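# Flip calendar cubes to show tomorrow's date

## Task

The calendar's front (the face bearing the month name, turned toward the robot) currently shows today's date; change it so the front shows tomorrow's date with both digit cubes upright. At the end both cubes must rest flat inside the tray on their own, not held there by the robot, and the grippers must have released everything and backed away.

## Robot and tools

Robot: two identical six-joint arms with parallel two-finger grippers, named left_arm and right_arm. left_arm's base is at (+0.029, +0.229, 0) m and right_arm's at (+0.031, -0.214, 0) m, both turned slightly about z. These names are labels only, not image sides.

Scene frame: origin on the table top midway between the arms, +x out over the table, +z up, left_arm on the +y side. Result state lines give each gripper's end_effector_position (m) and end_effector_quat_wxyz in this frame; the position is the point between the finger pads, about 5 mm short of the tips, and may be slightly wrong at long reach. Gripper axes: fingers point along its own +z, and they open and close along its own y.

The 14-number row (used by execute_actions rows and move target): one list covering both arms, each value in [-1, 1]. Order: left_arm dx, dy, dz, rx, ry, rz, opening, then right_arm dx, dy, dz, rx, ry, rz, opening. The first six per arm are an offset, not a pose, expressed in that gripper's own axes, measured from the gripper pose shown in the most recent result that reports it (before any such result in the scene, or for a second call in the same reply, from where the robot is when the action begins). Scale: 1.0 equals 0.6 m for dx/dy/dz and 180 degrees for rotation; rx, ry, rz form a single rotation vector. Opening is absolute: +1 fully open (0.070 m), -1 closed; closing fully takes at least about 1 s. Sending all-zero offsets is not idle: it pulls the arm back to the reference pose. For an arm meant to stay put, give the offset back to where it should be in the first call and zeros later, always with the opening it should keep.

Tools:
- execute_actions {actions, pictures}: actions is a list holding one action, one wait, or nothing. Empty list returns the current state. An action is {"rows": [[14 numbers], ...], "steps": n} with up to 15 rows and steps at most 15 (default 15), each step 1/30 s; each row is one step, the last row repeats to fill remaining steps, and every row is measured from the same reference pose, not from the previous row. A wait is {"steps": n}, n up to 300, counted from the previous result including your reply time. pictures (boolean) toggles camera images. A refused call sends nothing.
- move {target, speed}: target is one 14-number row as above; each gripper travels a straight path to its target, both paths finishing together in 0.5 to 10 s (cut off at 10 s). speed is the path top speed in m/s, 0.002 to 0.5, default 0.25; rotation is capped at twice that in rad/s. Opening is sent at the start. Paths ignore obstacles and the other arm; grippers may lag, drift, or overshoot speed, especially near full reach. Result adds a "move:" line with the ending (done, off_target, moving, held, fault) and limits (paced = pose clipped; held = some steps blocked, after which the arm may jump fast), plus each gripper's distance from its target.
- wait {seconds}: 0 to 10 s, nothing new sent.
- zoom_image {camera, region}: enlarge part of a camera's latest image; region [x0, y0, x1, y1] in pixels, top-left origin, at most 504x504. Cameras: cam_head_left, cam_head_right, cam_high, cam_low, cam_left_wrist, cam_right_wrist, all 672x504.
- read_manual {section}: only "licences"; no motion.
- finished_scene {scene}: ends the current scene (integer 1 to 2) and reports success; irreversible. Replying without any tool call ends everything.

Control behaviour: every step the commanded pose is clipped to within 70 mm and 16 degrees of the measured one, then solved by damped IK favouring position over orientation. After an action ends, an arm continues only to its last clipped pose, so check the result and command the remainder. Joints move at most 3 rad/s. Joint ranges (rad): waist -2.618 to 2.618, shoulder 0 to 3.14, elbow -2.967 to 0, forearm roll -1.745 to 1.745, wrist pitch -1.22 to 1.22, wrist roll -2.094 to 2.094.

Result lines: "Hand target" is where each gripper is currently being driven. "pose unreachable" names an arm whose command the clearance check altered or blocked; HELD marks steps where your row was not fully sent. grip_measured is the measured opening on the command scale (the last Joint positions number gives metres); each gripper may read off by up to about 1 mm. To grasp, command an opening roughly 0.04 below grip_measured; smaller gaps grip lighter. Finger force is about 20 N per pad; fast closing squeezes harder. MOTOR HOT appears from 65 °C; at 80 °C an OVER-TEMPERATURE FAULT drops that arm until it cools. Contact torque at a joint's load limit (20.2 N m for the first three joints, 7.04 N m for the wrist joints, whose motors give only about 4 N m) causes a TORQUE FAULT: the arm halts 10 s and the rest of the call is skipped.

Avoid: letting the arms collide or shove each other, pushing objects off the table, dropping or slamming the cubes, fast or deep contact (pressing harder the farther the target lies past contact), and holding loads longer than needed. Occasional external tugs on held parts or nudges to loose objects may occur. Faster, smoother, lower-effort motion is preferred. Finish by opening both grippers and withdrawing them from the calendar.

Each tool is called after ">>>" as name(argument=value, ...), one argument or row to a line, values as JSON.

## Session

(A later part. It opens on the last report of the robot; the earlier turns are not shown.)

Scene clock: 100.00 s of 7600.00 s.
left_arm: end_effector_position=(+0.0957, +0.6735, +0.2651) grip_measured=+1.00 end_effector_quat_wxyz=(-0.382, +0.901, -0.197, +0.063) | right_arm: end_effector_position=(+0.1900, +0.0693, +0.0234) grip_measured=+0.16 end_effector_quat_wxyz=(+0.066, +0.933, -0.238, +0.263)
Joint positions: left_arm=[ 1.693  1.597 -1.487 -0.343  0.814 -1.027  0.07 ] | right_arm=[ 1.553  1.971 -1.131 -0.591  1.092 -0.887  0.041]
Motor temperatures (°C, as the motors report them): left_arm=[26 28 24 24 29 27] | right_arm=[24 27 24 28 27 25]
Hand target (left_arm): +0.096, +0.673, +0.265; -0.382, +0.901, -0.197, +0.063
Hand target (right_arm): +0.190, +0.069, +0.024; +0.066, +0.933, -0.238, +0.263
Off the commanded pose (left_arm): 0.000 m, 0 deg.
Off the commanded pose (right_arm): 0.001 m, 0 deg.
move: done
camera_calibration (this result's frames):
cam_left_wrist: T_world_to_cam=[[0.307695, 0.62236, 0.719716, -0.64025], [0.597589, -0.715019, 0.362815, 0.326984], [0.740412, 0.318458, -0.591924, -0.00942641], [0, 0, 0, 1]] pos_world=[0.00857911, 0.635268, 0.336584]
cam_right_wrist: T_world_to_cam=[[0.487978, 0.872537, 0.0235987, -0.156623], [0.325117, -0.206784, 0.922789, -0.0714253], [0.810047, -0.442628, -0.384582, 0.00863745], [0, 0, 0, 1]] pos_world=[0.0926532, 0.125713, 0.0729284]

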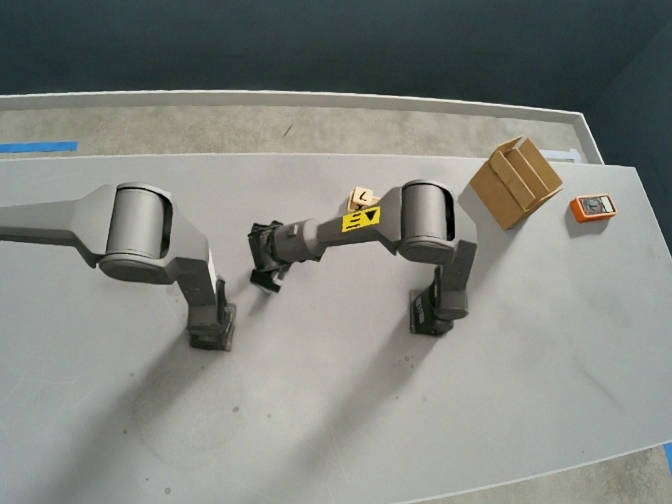

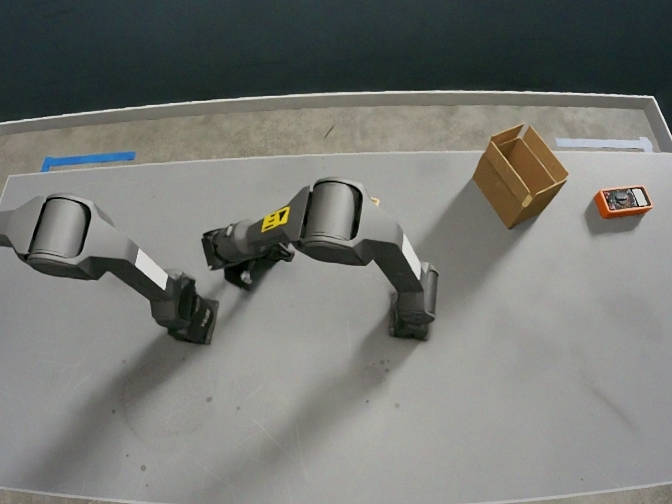

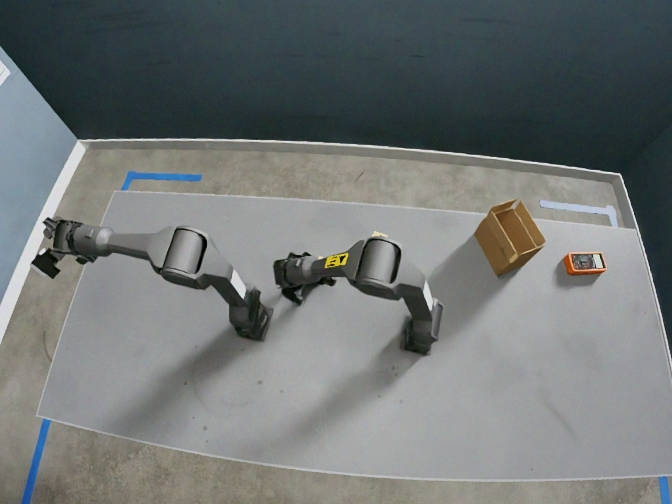

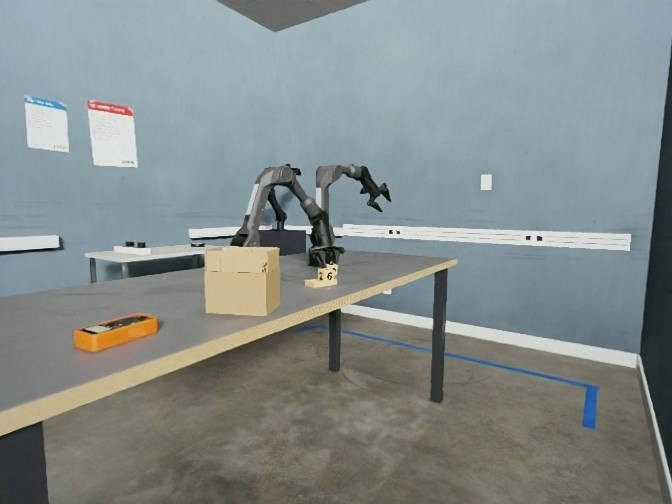

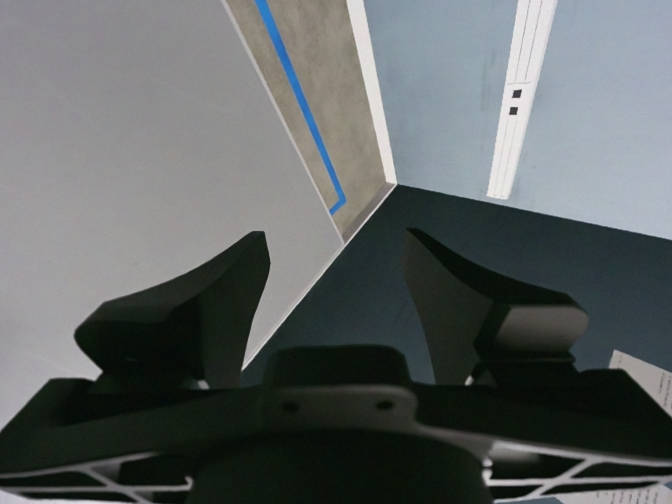

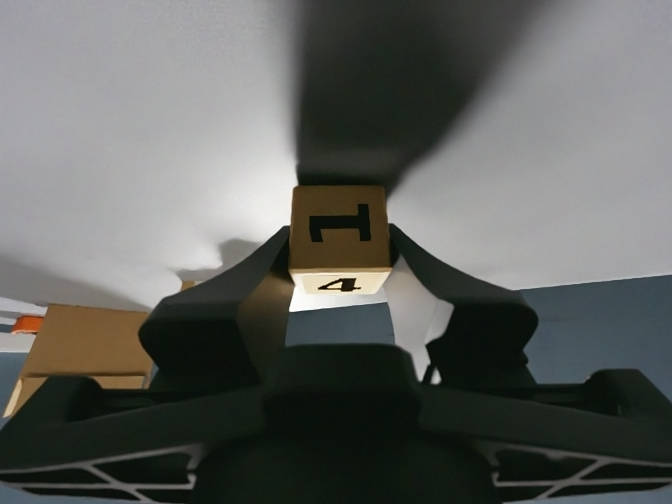

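>>> move(
  target=[0,0,0,0,0,0,1,-0.003,0,0.005,0,0,0,0.08],
  speed=0.01,
)

>>> move(
  target=[0,0,0,0,0,0,1,0,0,0,0,0,0,1],
)

>>> move(
  target=[0,0,0,0,0,0,1,0.039,0,-0.064,0,0,0,1],
  speed=0.12,
)

>>> move(
  target=[0,0,0,0,0,0,1,0.013,0.02,-0.012,-0.029,-0.243,0.518,1],
  speed=0.35,
)

>>> move(
  target=[0,0,0,0,0,0,1,0,0,0,0,-0.139,0,1],
)

Scene clock: 105.80 s of 7600.00 s.
left_arm: end_effector_position=(+0.0957, +0.6735, +0.2651) grip_measured=+1.00 end_effector_quat_wxyz=(-0.382, +0.901, -0.197, +0.063) | right_arm: end_effector_position=(+0.1907, +0.0696, +0.0216) grip_measured=+0.16 end_effector_quat_wxyz=(+0.064, +0.932, -0.238, +0.264)
Joint positions: left_arm=[ 1.693  1.597 -1.487 -0.343  0.814 -1.027  0.07 ] | right_arm=[ 1.553  1.975 -1.127 -0.597  1.084 -0.879  0.041]
Motor temperatures (°C, as the motors report them): left_arm=[26 28 24 24 29 27] | right_arm=[24 27 24 28 26 25]
Hand target (left_arm): +0.096, +0.673, +0.265; -0.382, +0.901, -0.197, +0.063
Hand target (right_arm): +0.190, +0.069, +0.020; +0.066, +0.933, -0.238, +0.263
Off the commanded pose (left_arm): 0.000 m, 0 deg.
Off the commanded pose (right_arm): 0.002 m, 0 deg.
After step 90, 2.10 s passed at rest.
move: done
camera_calibration (this result's frames):
cam_left_wrist: T_world_to_cam=[[0.307696, 0.62236, 0.719717, -0.64025], [0.597589, -0.715019, 0.362815, 0.326985], [0.740412, 0.318458, -0.591924, -0.00942652], [0, 0, 0, 1]] pos_world=[0.00857914, 0.635268, 0.336584]
cam_right_wrist: T_world_to_cam=[[0.487837, 0.872505, 0.0273925, -0.157184], [0.322191, -0.209131, 0.923286, -0.0692447], [0.8113, -0.441587, -0.383135, 0.0071968], [0, 0, 0, 1]] pos_world=[0.0931511, 0.12584, 0.0709957]

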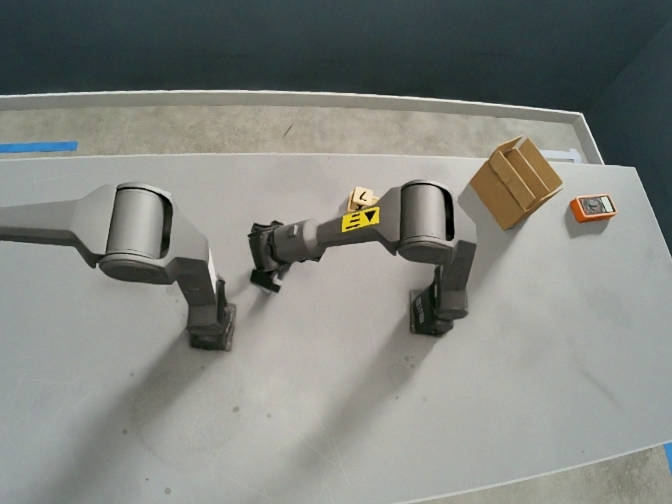

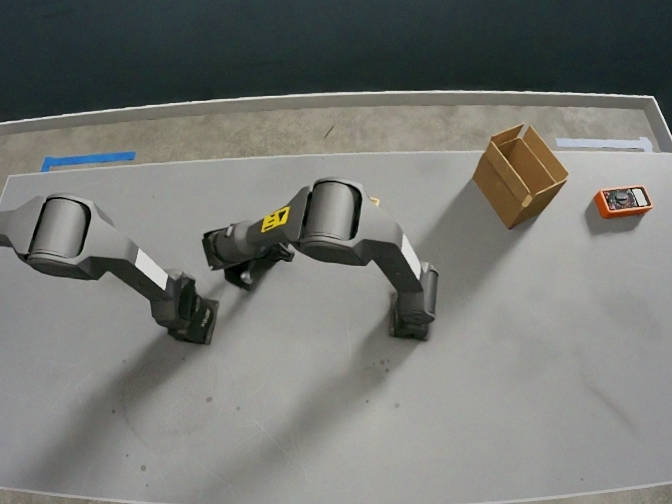

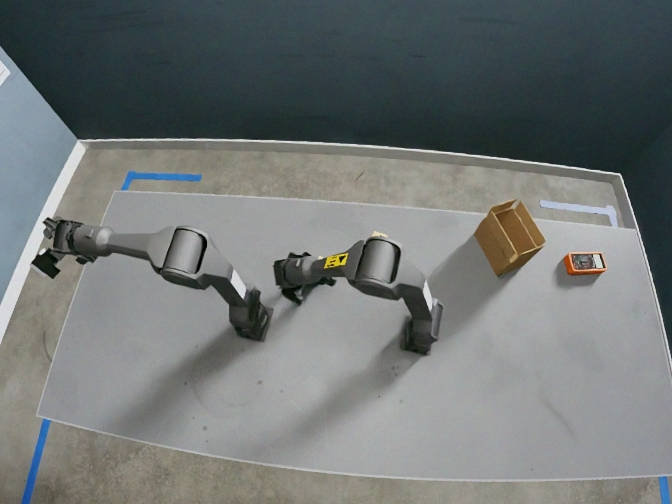

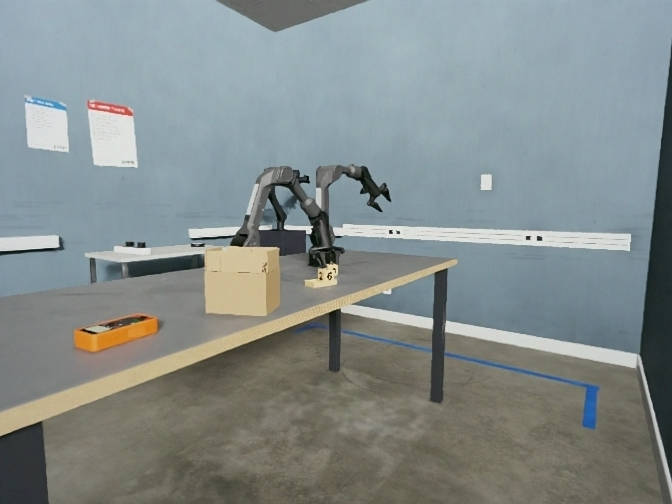

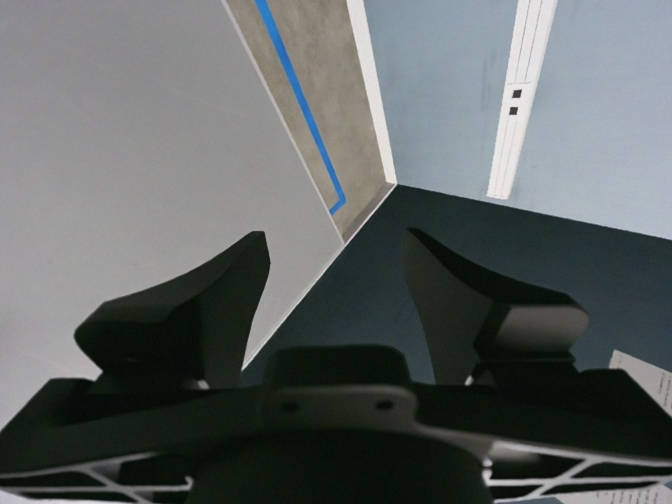

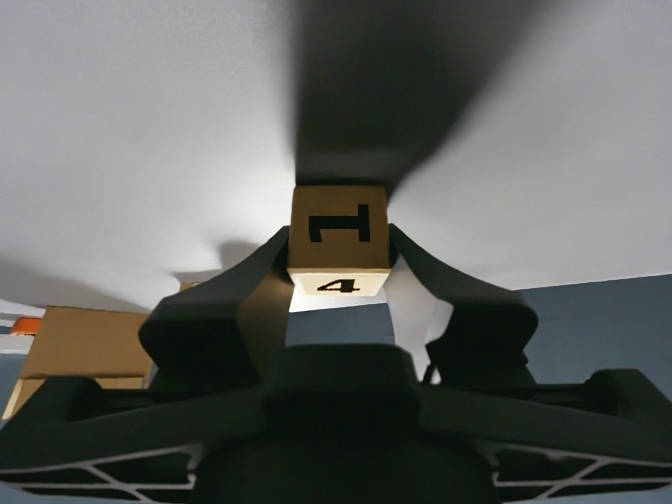

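Scene clock: 106.47 s of 7600.00 s.
left_arm: end_effector_position=(+0.0957, +0.6735, +0.2651) grip_measured=+1.00 end_effector_quat_wxyz=(-0.382, +0.901, -0.197, +0.063) | right_arm: end_effector_position=(+0.1907, +0.0695, +0.0213) grip_measured=+1.00 end_effector_quat_wxyz=(+0.065, +0.932, -0.238, +0.264)
Joint positions: left_arm=[ 1.693  1.597 -1.487 -0.343  0.814 -1.027  0.07 ] | right_arm=[ 1.553  1.976 -1.127 -0.597  1.084 -0.879  0.07 ]
Motor temperatures (°C, as the motors report them): left_arm=[26 28 24 24 29 27] | right_arm=[24 27 24 28 26 25]
Hand target (left_arm): +0.096, +0.673, +0.265; -0.382, +0.901, -0.197, +0.063
Hand target (right_arm): +0.191, +0.070, +0.022; +0.064, +0.932, -0.238, +0.264
Off the commanded pose (left_arm): 0.000 m, 0 deg.
Off the commanded pose (right_arm): 0.000 m, 0 deg.
move: done
camera_calibration (this result's frames):
cam_left_wrist: T_world_to_cam=[[0.307696, 0.62236, 0.719717, -0.64025], [0.597589, -0.715019, 0.362815, 0.326985], [0.740413, 0.318458, -0.591924, -0.00942649], [0, 0, 0, 1]] pos_world=[0.00857917, 0.635268, 0.336584]
cam_right_wrist: T_world_to_cam=[[0.487924, 0.872485, 0.026444, -0.157025], [0.322459, -0.208317, 0.923377, -0.0690792], [0.811141, -0.442011, -0.382983, 0.00710011], [0, 0, 0, 1]] pos_world=[0.0931322, 0.12575, 0.0706577]

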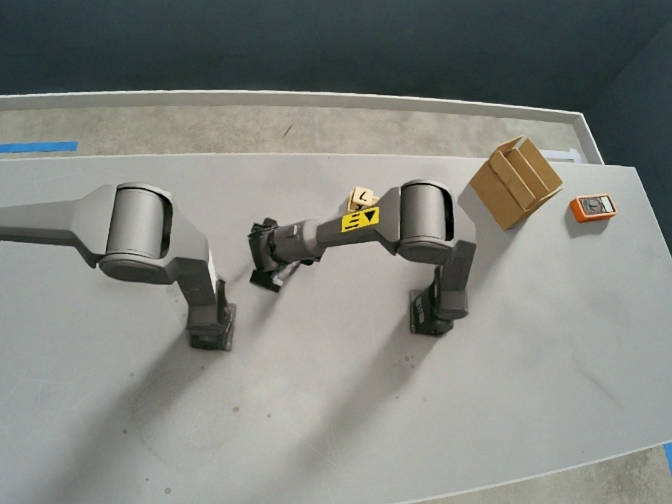

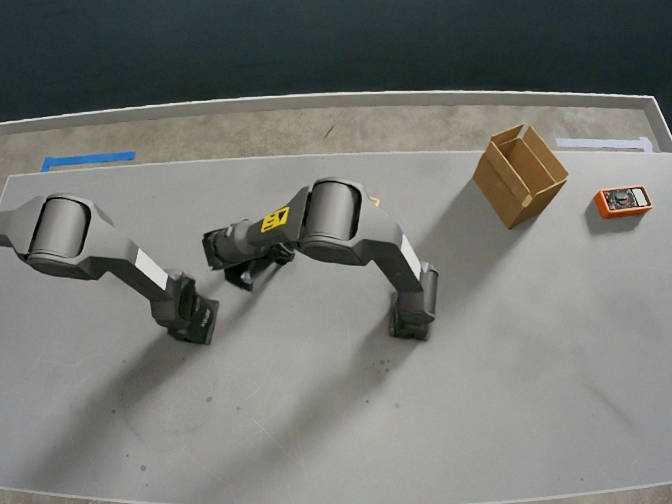

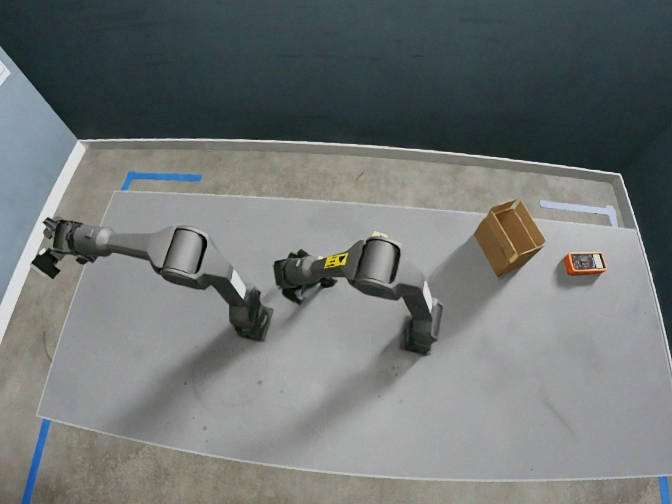

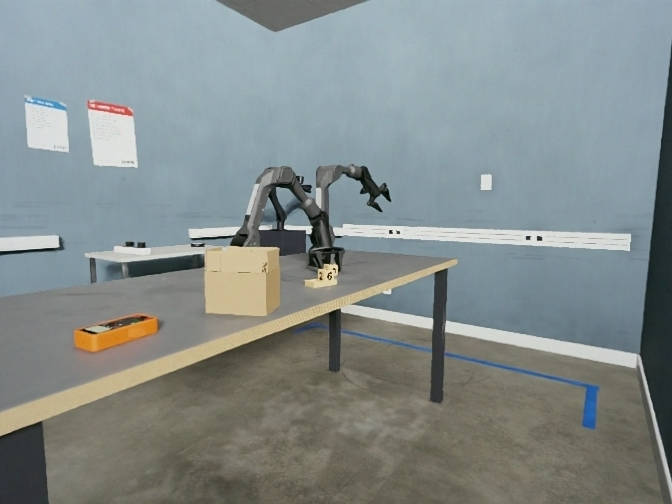

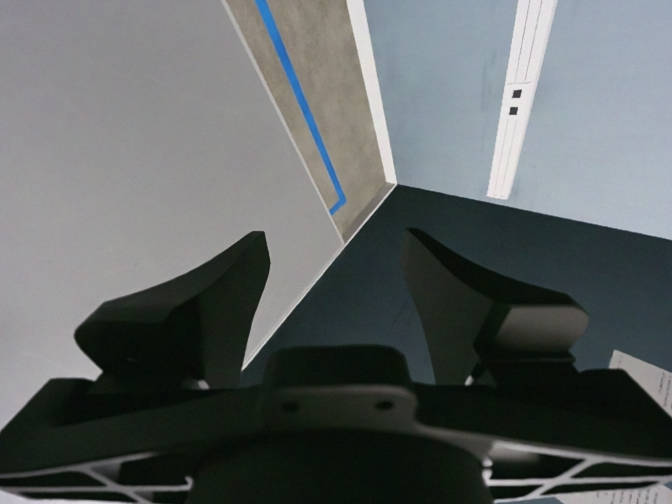

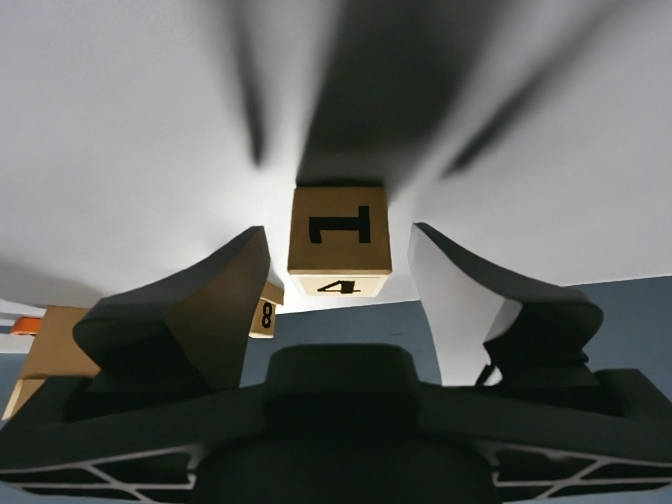

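Scene clock: 107.20 s of 7600.00 s.
left_arm: end_effector_position=(+0.0957, +0.6735, +0.2651) grip_measured=+1.00 end_effector_quat_wxyz=(-0.382, +0.901, -0.197, +0.063) | right_arm: end_effector_position=(+0.1909, +0.0705, +0.0673) grip_measured=+1.00 end_effector_quat_wxyz=(+0.060, +0.933, -0.238, +0.264)
Joint positions: left_arm=[ 1.693  1.597 -1.487 -0.343  0.814 -1.027  0.07 ] | right_arm=[ 1.553  1.881 -1.194 -0.56   1.21  -0.972  0.07 ]
Motor temperatures (°C, as the motors report them): left_arm=[26 28 24 24 29 27] | right_arm=[24 27 24 28 26 25]
Hand target (left_arm): +0.096, +0.673, +0.265; -0.382, +0.901, -0.197, +0.063
Hand target (right_arm): +0.191, +0.070, +0.066; +0.062, +0.933, -0.238, +0.264
Off the commanded pose (left_arm): 0.000 m, 0 deg.
Off the commanded pose (right_arm): 0.002 m, 1 deg.
joint sent to its limit (right arm) — the command would take joint 5 (wrist pitch) past its upper limit, so that joint was sent only as far as its limit.
move: done
camera_calibration (this result's frames):
cam_left_wrist: T_world_to_cam=[[0.307696, 0.62236, 0.719717, -0.64025], [0.597589, -0.715019, 0.362814, 0.326985], [0.740412, 0.318459, -0.591924, -0.00942658], [0, 0, 0, 1]] pos_world=[0.00857912, 0.635268, 0.336584]
cam_right_wrist: T_world_to_cam=[[0.485107, 0.873751, 0.0350714, -0.159407], [0.32191, -0.215727, 0.921866, -0.110755], [0.813047, -0.435913, -0.385919, 0.0244141], [0, 0, 0, 1]] pos_world=[0.0931324, 0.126031, 0.117114]

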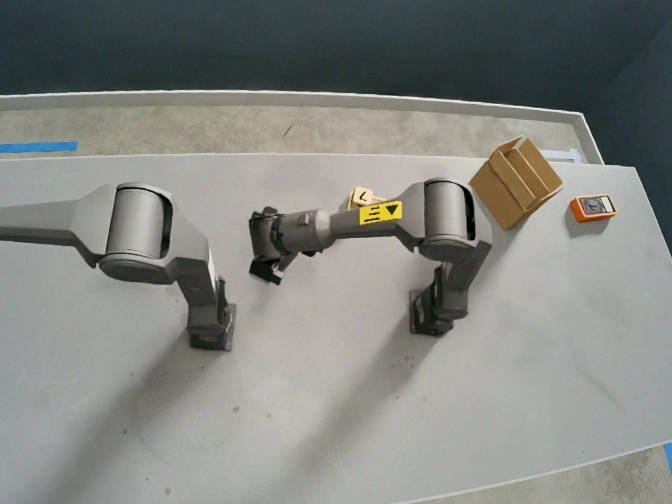

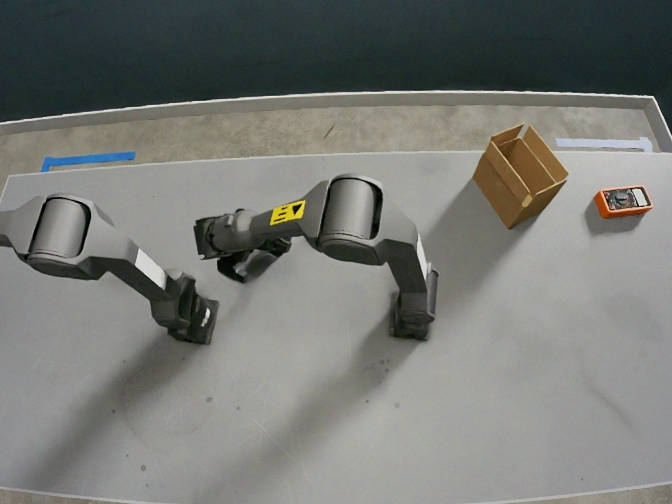

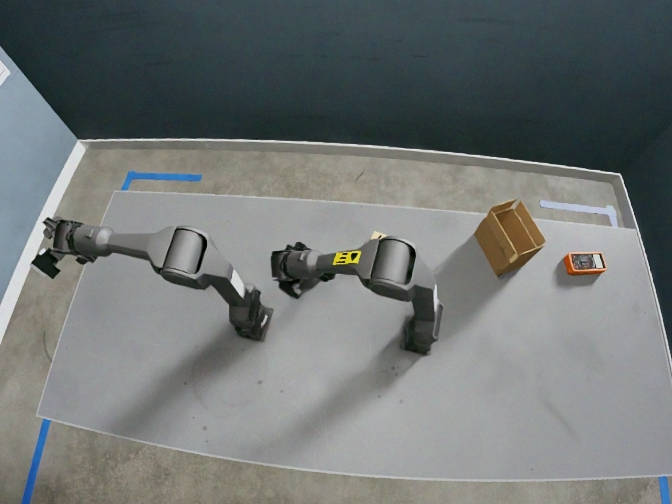

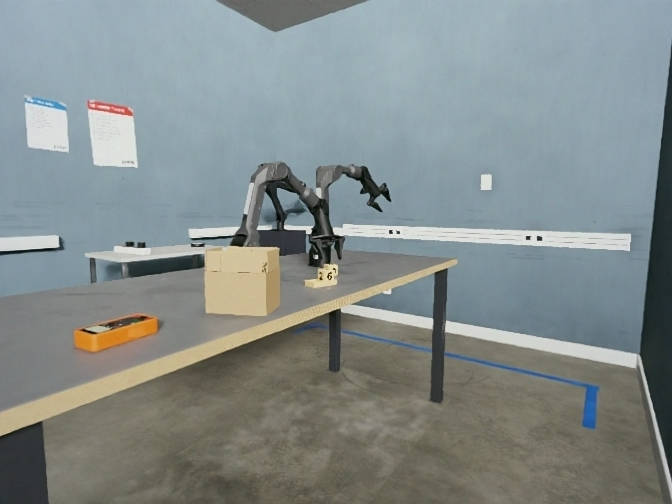

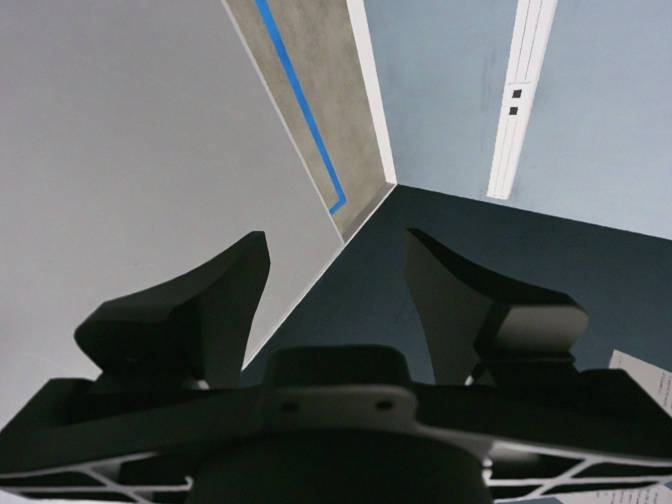

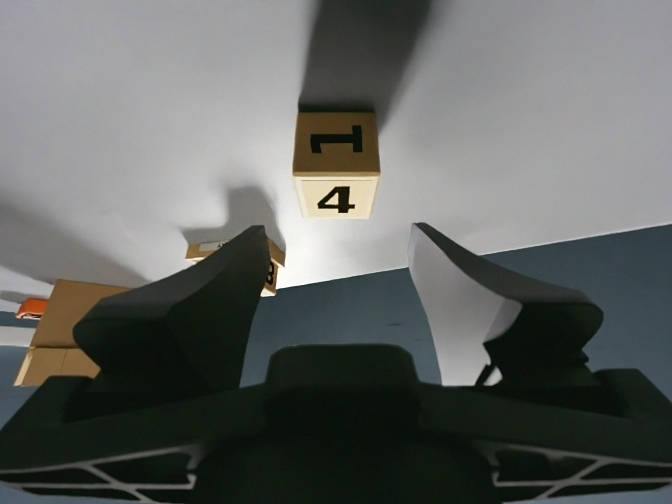

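Scene clock: 110.17 s of 7600.00 s.
left_arm: end_effector_position=(+0.0957, +0.6735, +0.2651) grip_measured=+1.00 end_effector_quat_wxyz=(-0.382, +0.901, -0.197, +0.063) | right_arm: end_effector_position=(+0.1900, +0.0576, +0.0803) grip_measured=+1.00 end_effector_quat_wxyz=(+0.192, -0.494, +0.841, +0.110)
Joint positions: left_arm=[ 1.693  1.597 -1.487 -0.343  0.814 -1.027  0.07 ] | right_arm=[ 1.187  1.444 -0.738  0.012  0.506 -0.035  0.07 ]
Motor temperatures (°C, as the motors report them): left_arm=[26 28 24 24 29 27] | right_arm=[24 28 24 27 26 25]
Hand target (left_arm): +0.096, +0.673, +0.265; -0.382, +0.901, -0.197, +0.063
Hand target (right_arm): +0.190, +0.058, +0.080; +0.192, -0.495, +0.840, +0.110
Off the commanded pose (left_arm): 0.000 m, 0 deg.
Off the commanded pose (right_arm): 0.004 m, 0 deg.
move: off_target (right_arm)
camera_calibration (this result's frames):
cam_left_wrist: T_world_to_cam=[[0.307696, 0.62236, 0.719717, -0.64025], [0.597589, -0.715019, 0.362815, 0.326985], [0.740412, 0.318458, -0.591924, -0.00942654], [0, 0, 0, 1]] pos_world=[0.00857914, 0.635268, 0.336584]
cam_right_wrist: T_world_to_cam=[[0.861519, -0.50767, 0.00754196, -0.137865], [-0.50059, -0.846834, 0.179672, 0.127059], [-0.0848272, -0.158566, -0.983698, 0.227172], [0, 0, 0, 1]] pos_world=[0.201648, 0.0736293, 0.201679]

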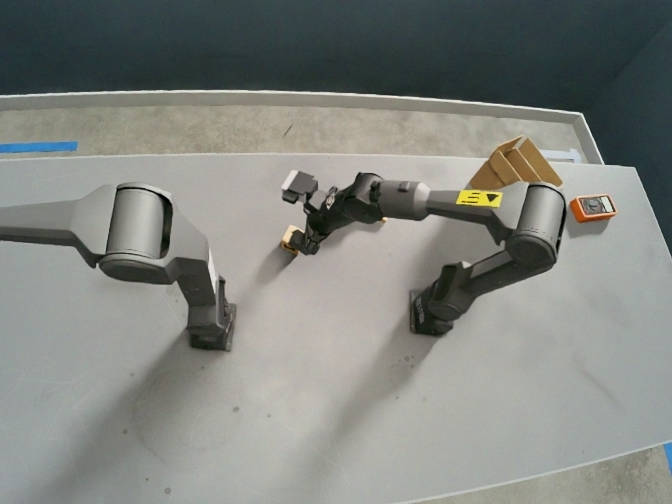

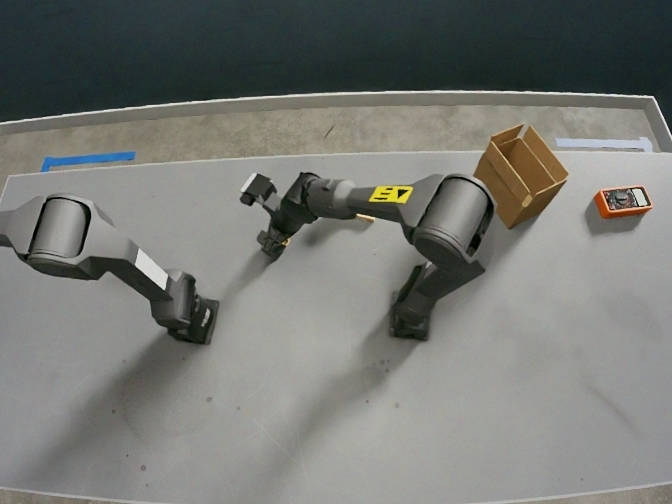

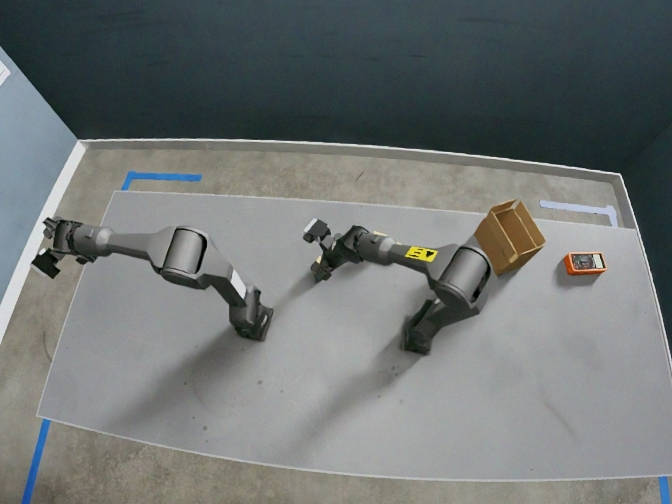

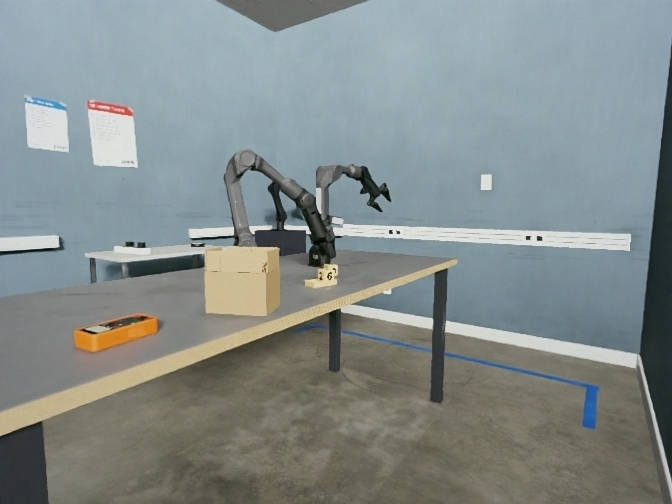

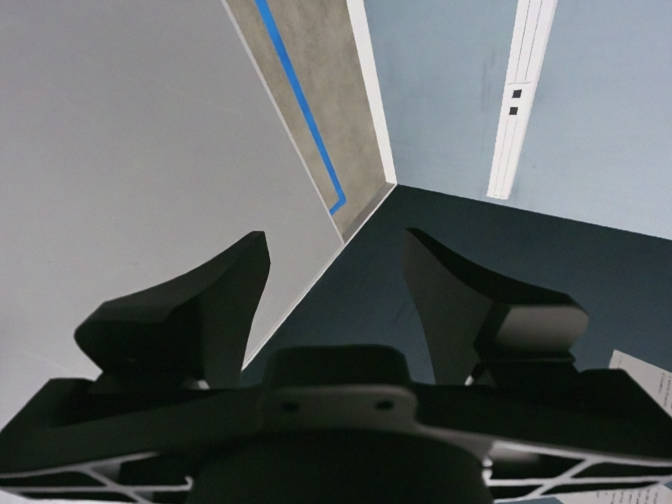

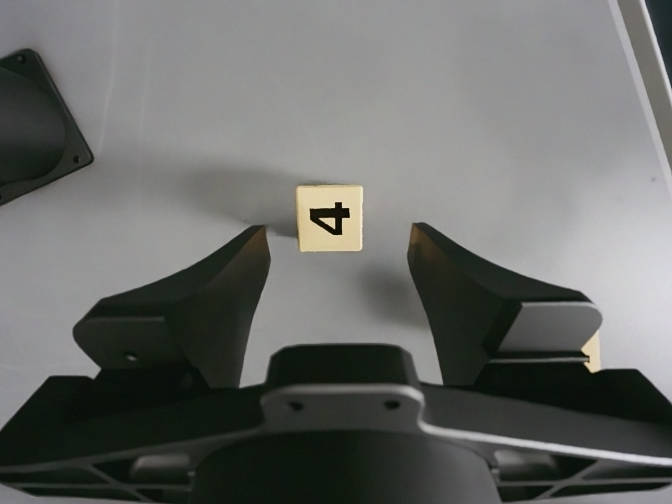

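Scene clock: 111.57 s of 7600.00 s.
left_arm: end_effector_position=(+0.0957, +0.6735, +0.2651) grip_measured=+1.00 end_effector_quat_wxyz=(-0.382, +0.901, -0.197, +0.063) | right_arm: end_effector_position=(+0.1890, +0.0576, +0.0816) grip_measured=+1.00 end_effector_quat_wxyz=(+0.369, -0.459, +0.779, +0.215)
Joint positions: left_arm=[ 1.693  1.597 -1.487 -0.343  0.814 -1.027  0.07 ] | right_arm=[ 1.176  1.335 -0.34  -0.114 -0.222  0.086  0.07 ]
Motor temperatures (°C, as the motors report them): left_arm=[26 28 24 24 29 27] | right_arm=[24 27 24 27 26 25]
Hand target (left_arm): +0.096, +0.673, +0.265; -0.382, +0.901, -0.197, +0.063
Hand target (right_arm): +0.189, +0.057, +0.081; +0.369, -0.459, +0.779, +0.216
Off the commanded pose (left_arm): 0.000 m, 0 deg.
Off the commanded pose (right_arm): 0.002 m, 0 deg.
move: done
camera_calibration (this result's frames):
cam_left_wrist: T_world_to_cam=[[0.307696, 0.622359, 0.719717, -0.64025], [0.597589, -0.71502, 0.362815, 0.326985], [0.740413, 0.318458, -0.591924, -0.00942657], [0, 0, 0, 1]] pos_world=[0.00857918, 0.635268, 0.336584]
cam_right_wrist: T_world_to_cam=[[0.862298, -0.506386, -0.00377485, -0.136359], [-0.490663, -0.833633, -0.253587, 0.158982], [0.125266, 0.22052, -0.967305, 0.165441], [0, 0, 0, 1]] pos_world=[0.174864, 0.0269988, 0.199833]

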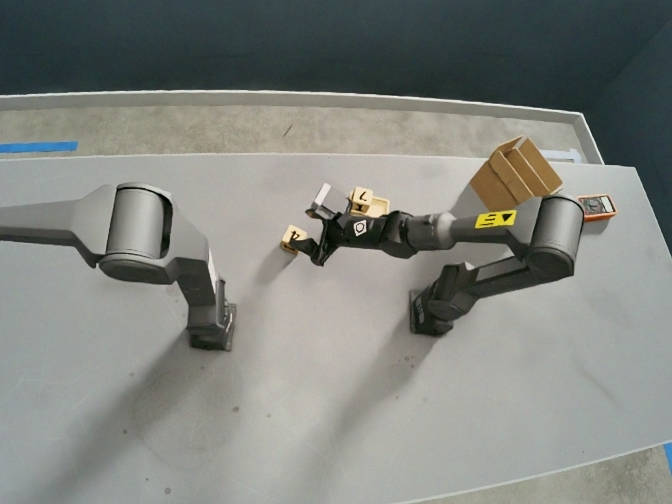

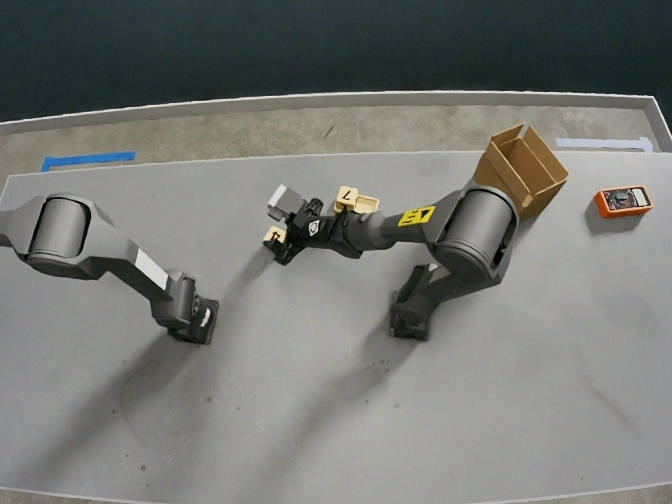

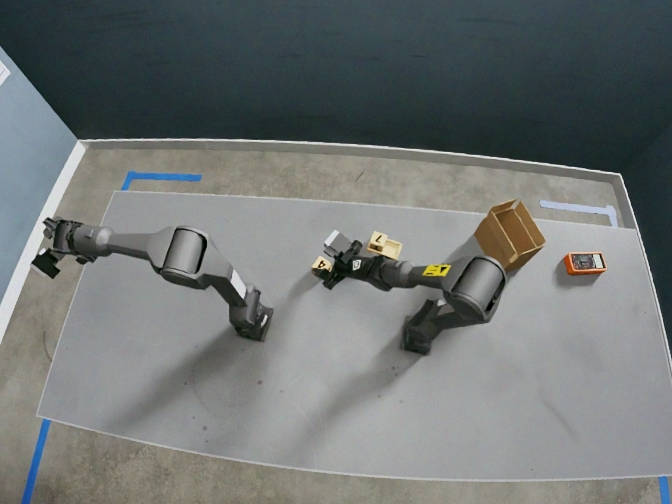

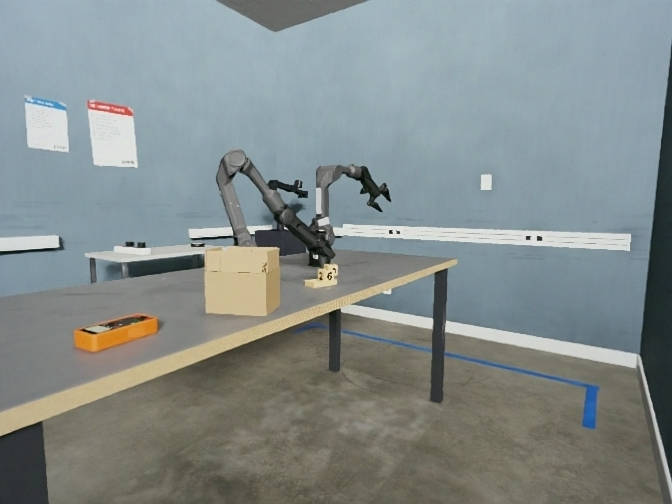

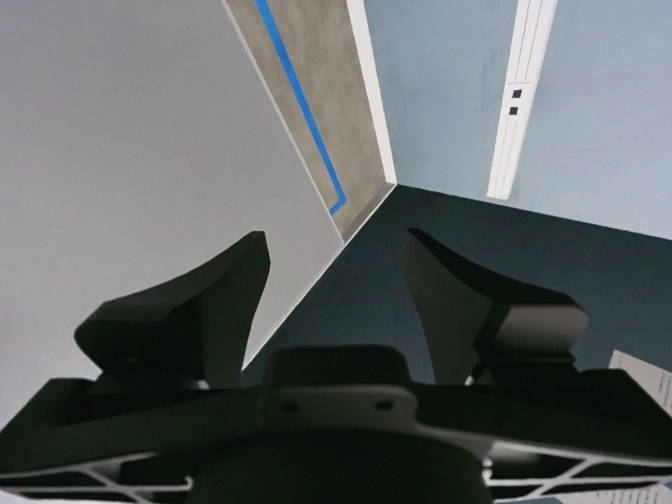

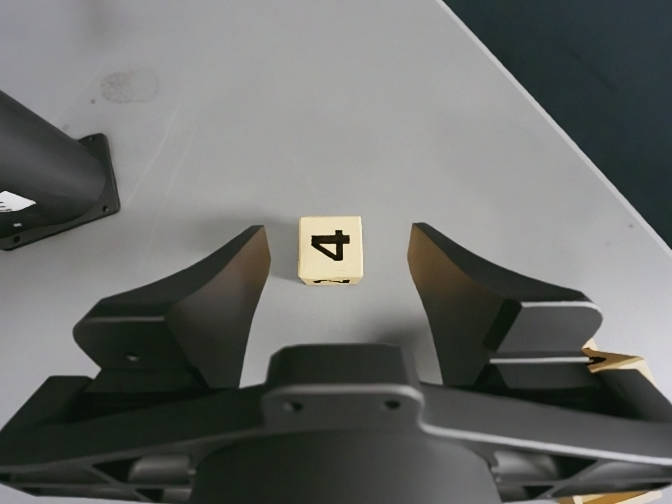

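>>> move(
  target=[0,0,0,0,0,0,1,0.068,0.009,0.069,0,0.003,0,1],
  speed=0.08,
)

Scene clock: 113.80 s of 7600.00 s.
left_arm: end_effector_position=(+0.0957, +0.6735, +0.2651) grip_measured=+1.00 end_effector_quat_wxyz=(-0.382, +0.901, -0.197, +0.063) | right_arm: end_effector_position=(+0.1874, +0.0645, +0.0222) grip_measured=+1.00 end_effector_quat_wxyz=(+0.365, -0.460, +0.781, +0.213)
Joint positions: left_arm=[ 1.693  1.597 -1.487 -0.343  0.814 -1.027  0.07 ] | right_arm=[ 1.21   1.657 -0.265  0.002 -0.606 -0.005  0.07 ]
Motor temperatures (°C, as the motors report them): left_arm=[26 28 24 24 29 27] | right_arm=[24 27 24 27 27 25]
Hand target (left_arm): +0.096, +0.673, +0.265; -0.382, +0.901, -0.197, +0.063
Hand target (right_arm): +0.188, +0.065, +0.023; +0.366, -0.459, +0.781, +0.213
Off the commanded pose (left_arm): 0.000 m, 0 deg.
Off the commanded pose (right_arm): 0.002 m, 0 deg.
move: done
camera_calibration (this result's frames):
cam_left_wrist: T_world_to_cam=[[0.307696, 0.62236, 0.719717, -0.64025], [0.597589, -0.715019, 0.362815, 0.326984], [0.740412, 0.318458, -0.591924, -0.00942647], [0, 0, 0, 1]] pos_world=[0.00857911, 0.635268, 0.336584]
cam_right_wrist: T_world_to_cam=[[0.862029, -0.506843, -0.00393498, -0.131587], [-0.492456, -0.835672, -0.243185, 0.149201], [0.119968, 0.21157, -0.969972, 0.108291], [0, 0, 0, 1]] pos_world=[0.173916, 0.0350782, 0.140805]

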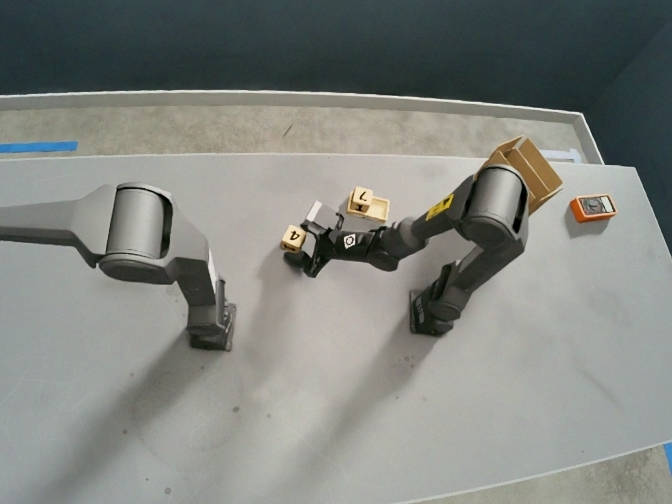

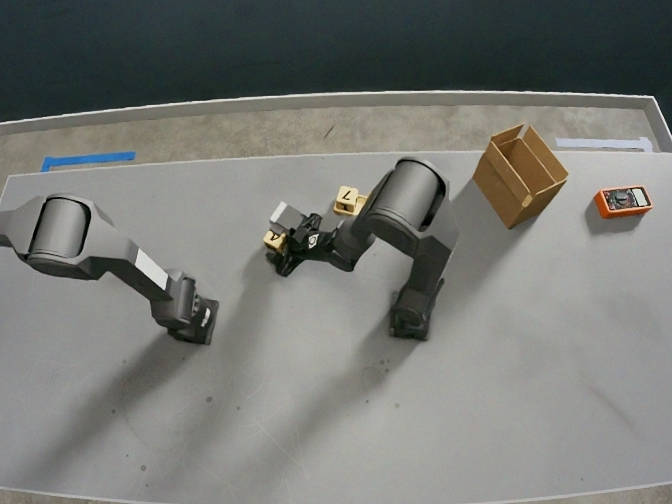

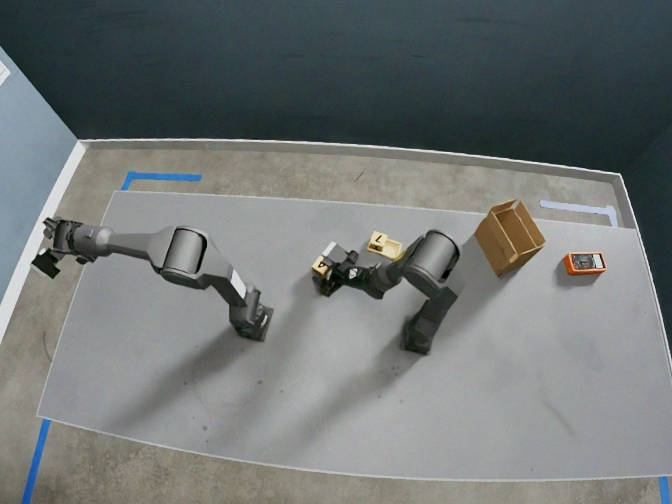

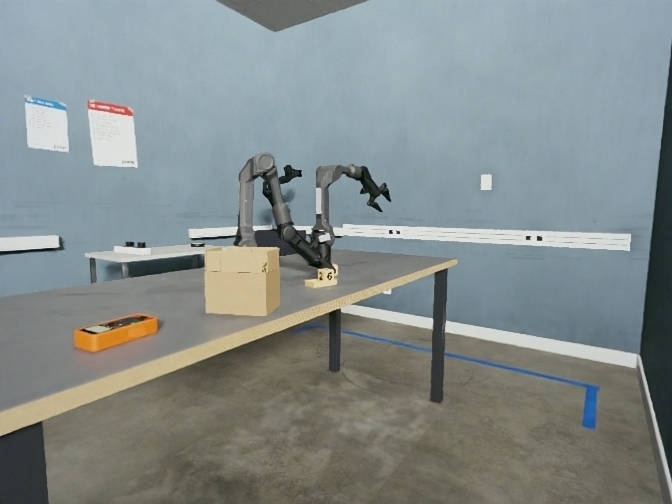

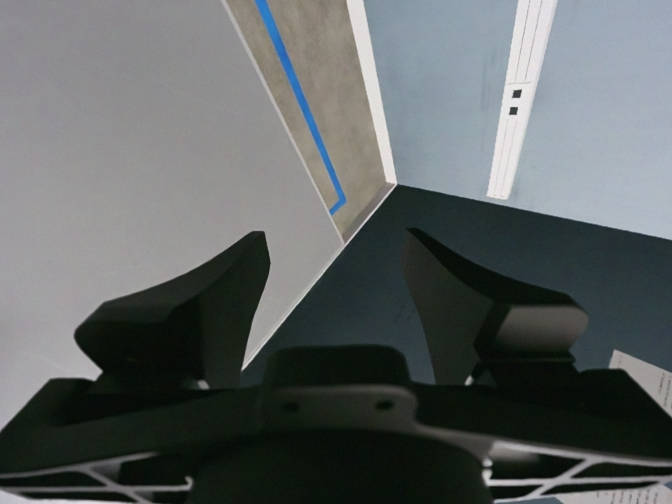

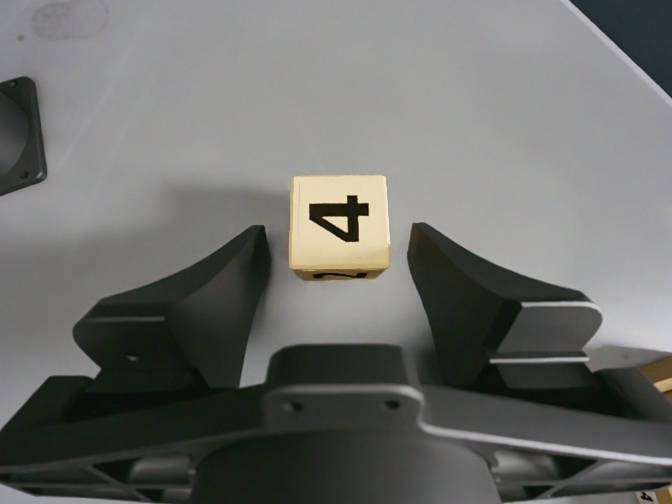

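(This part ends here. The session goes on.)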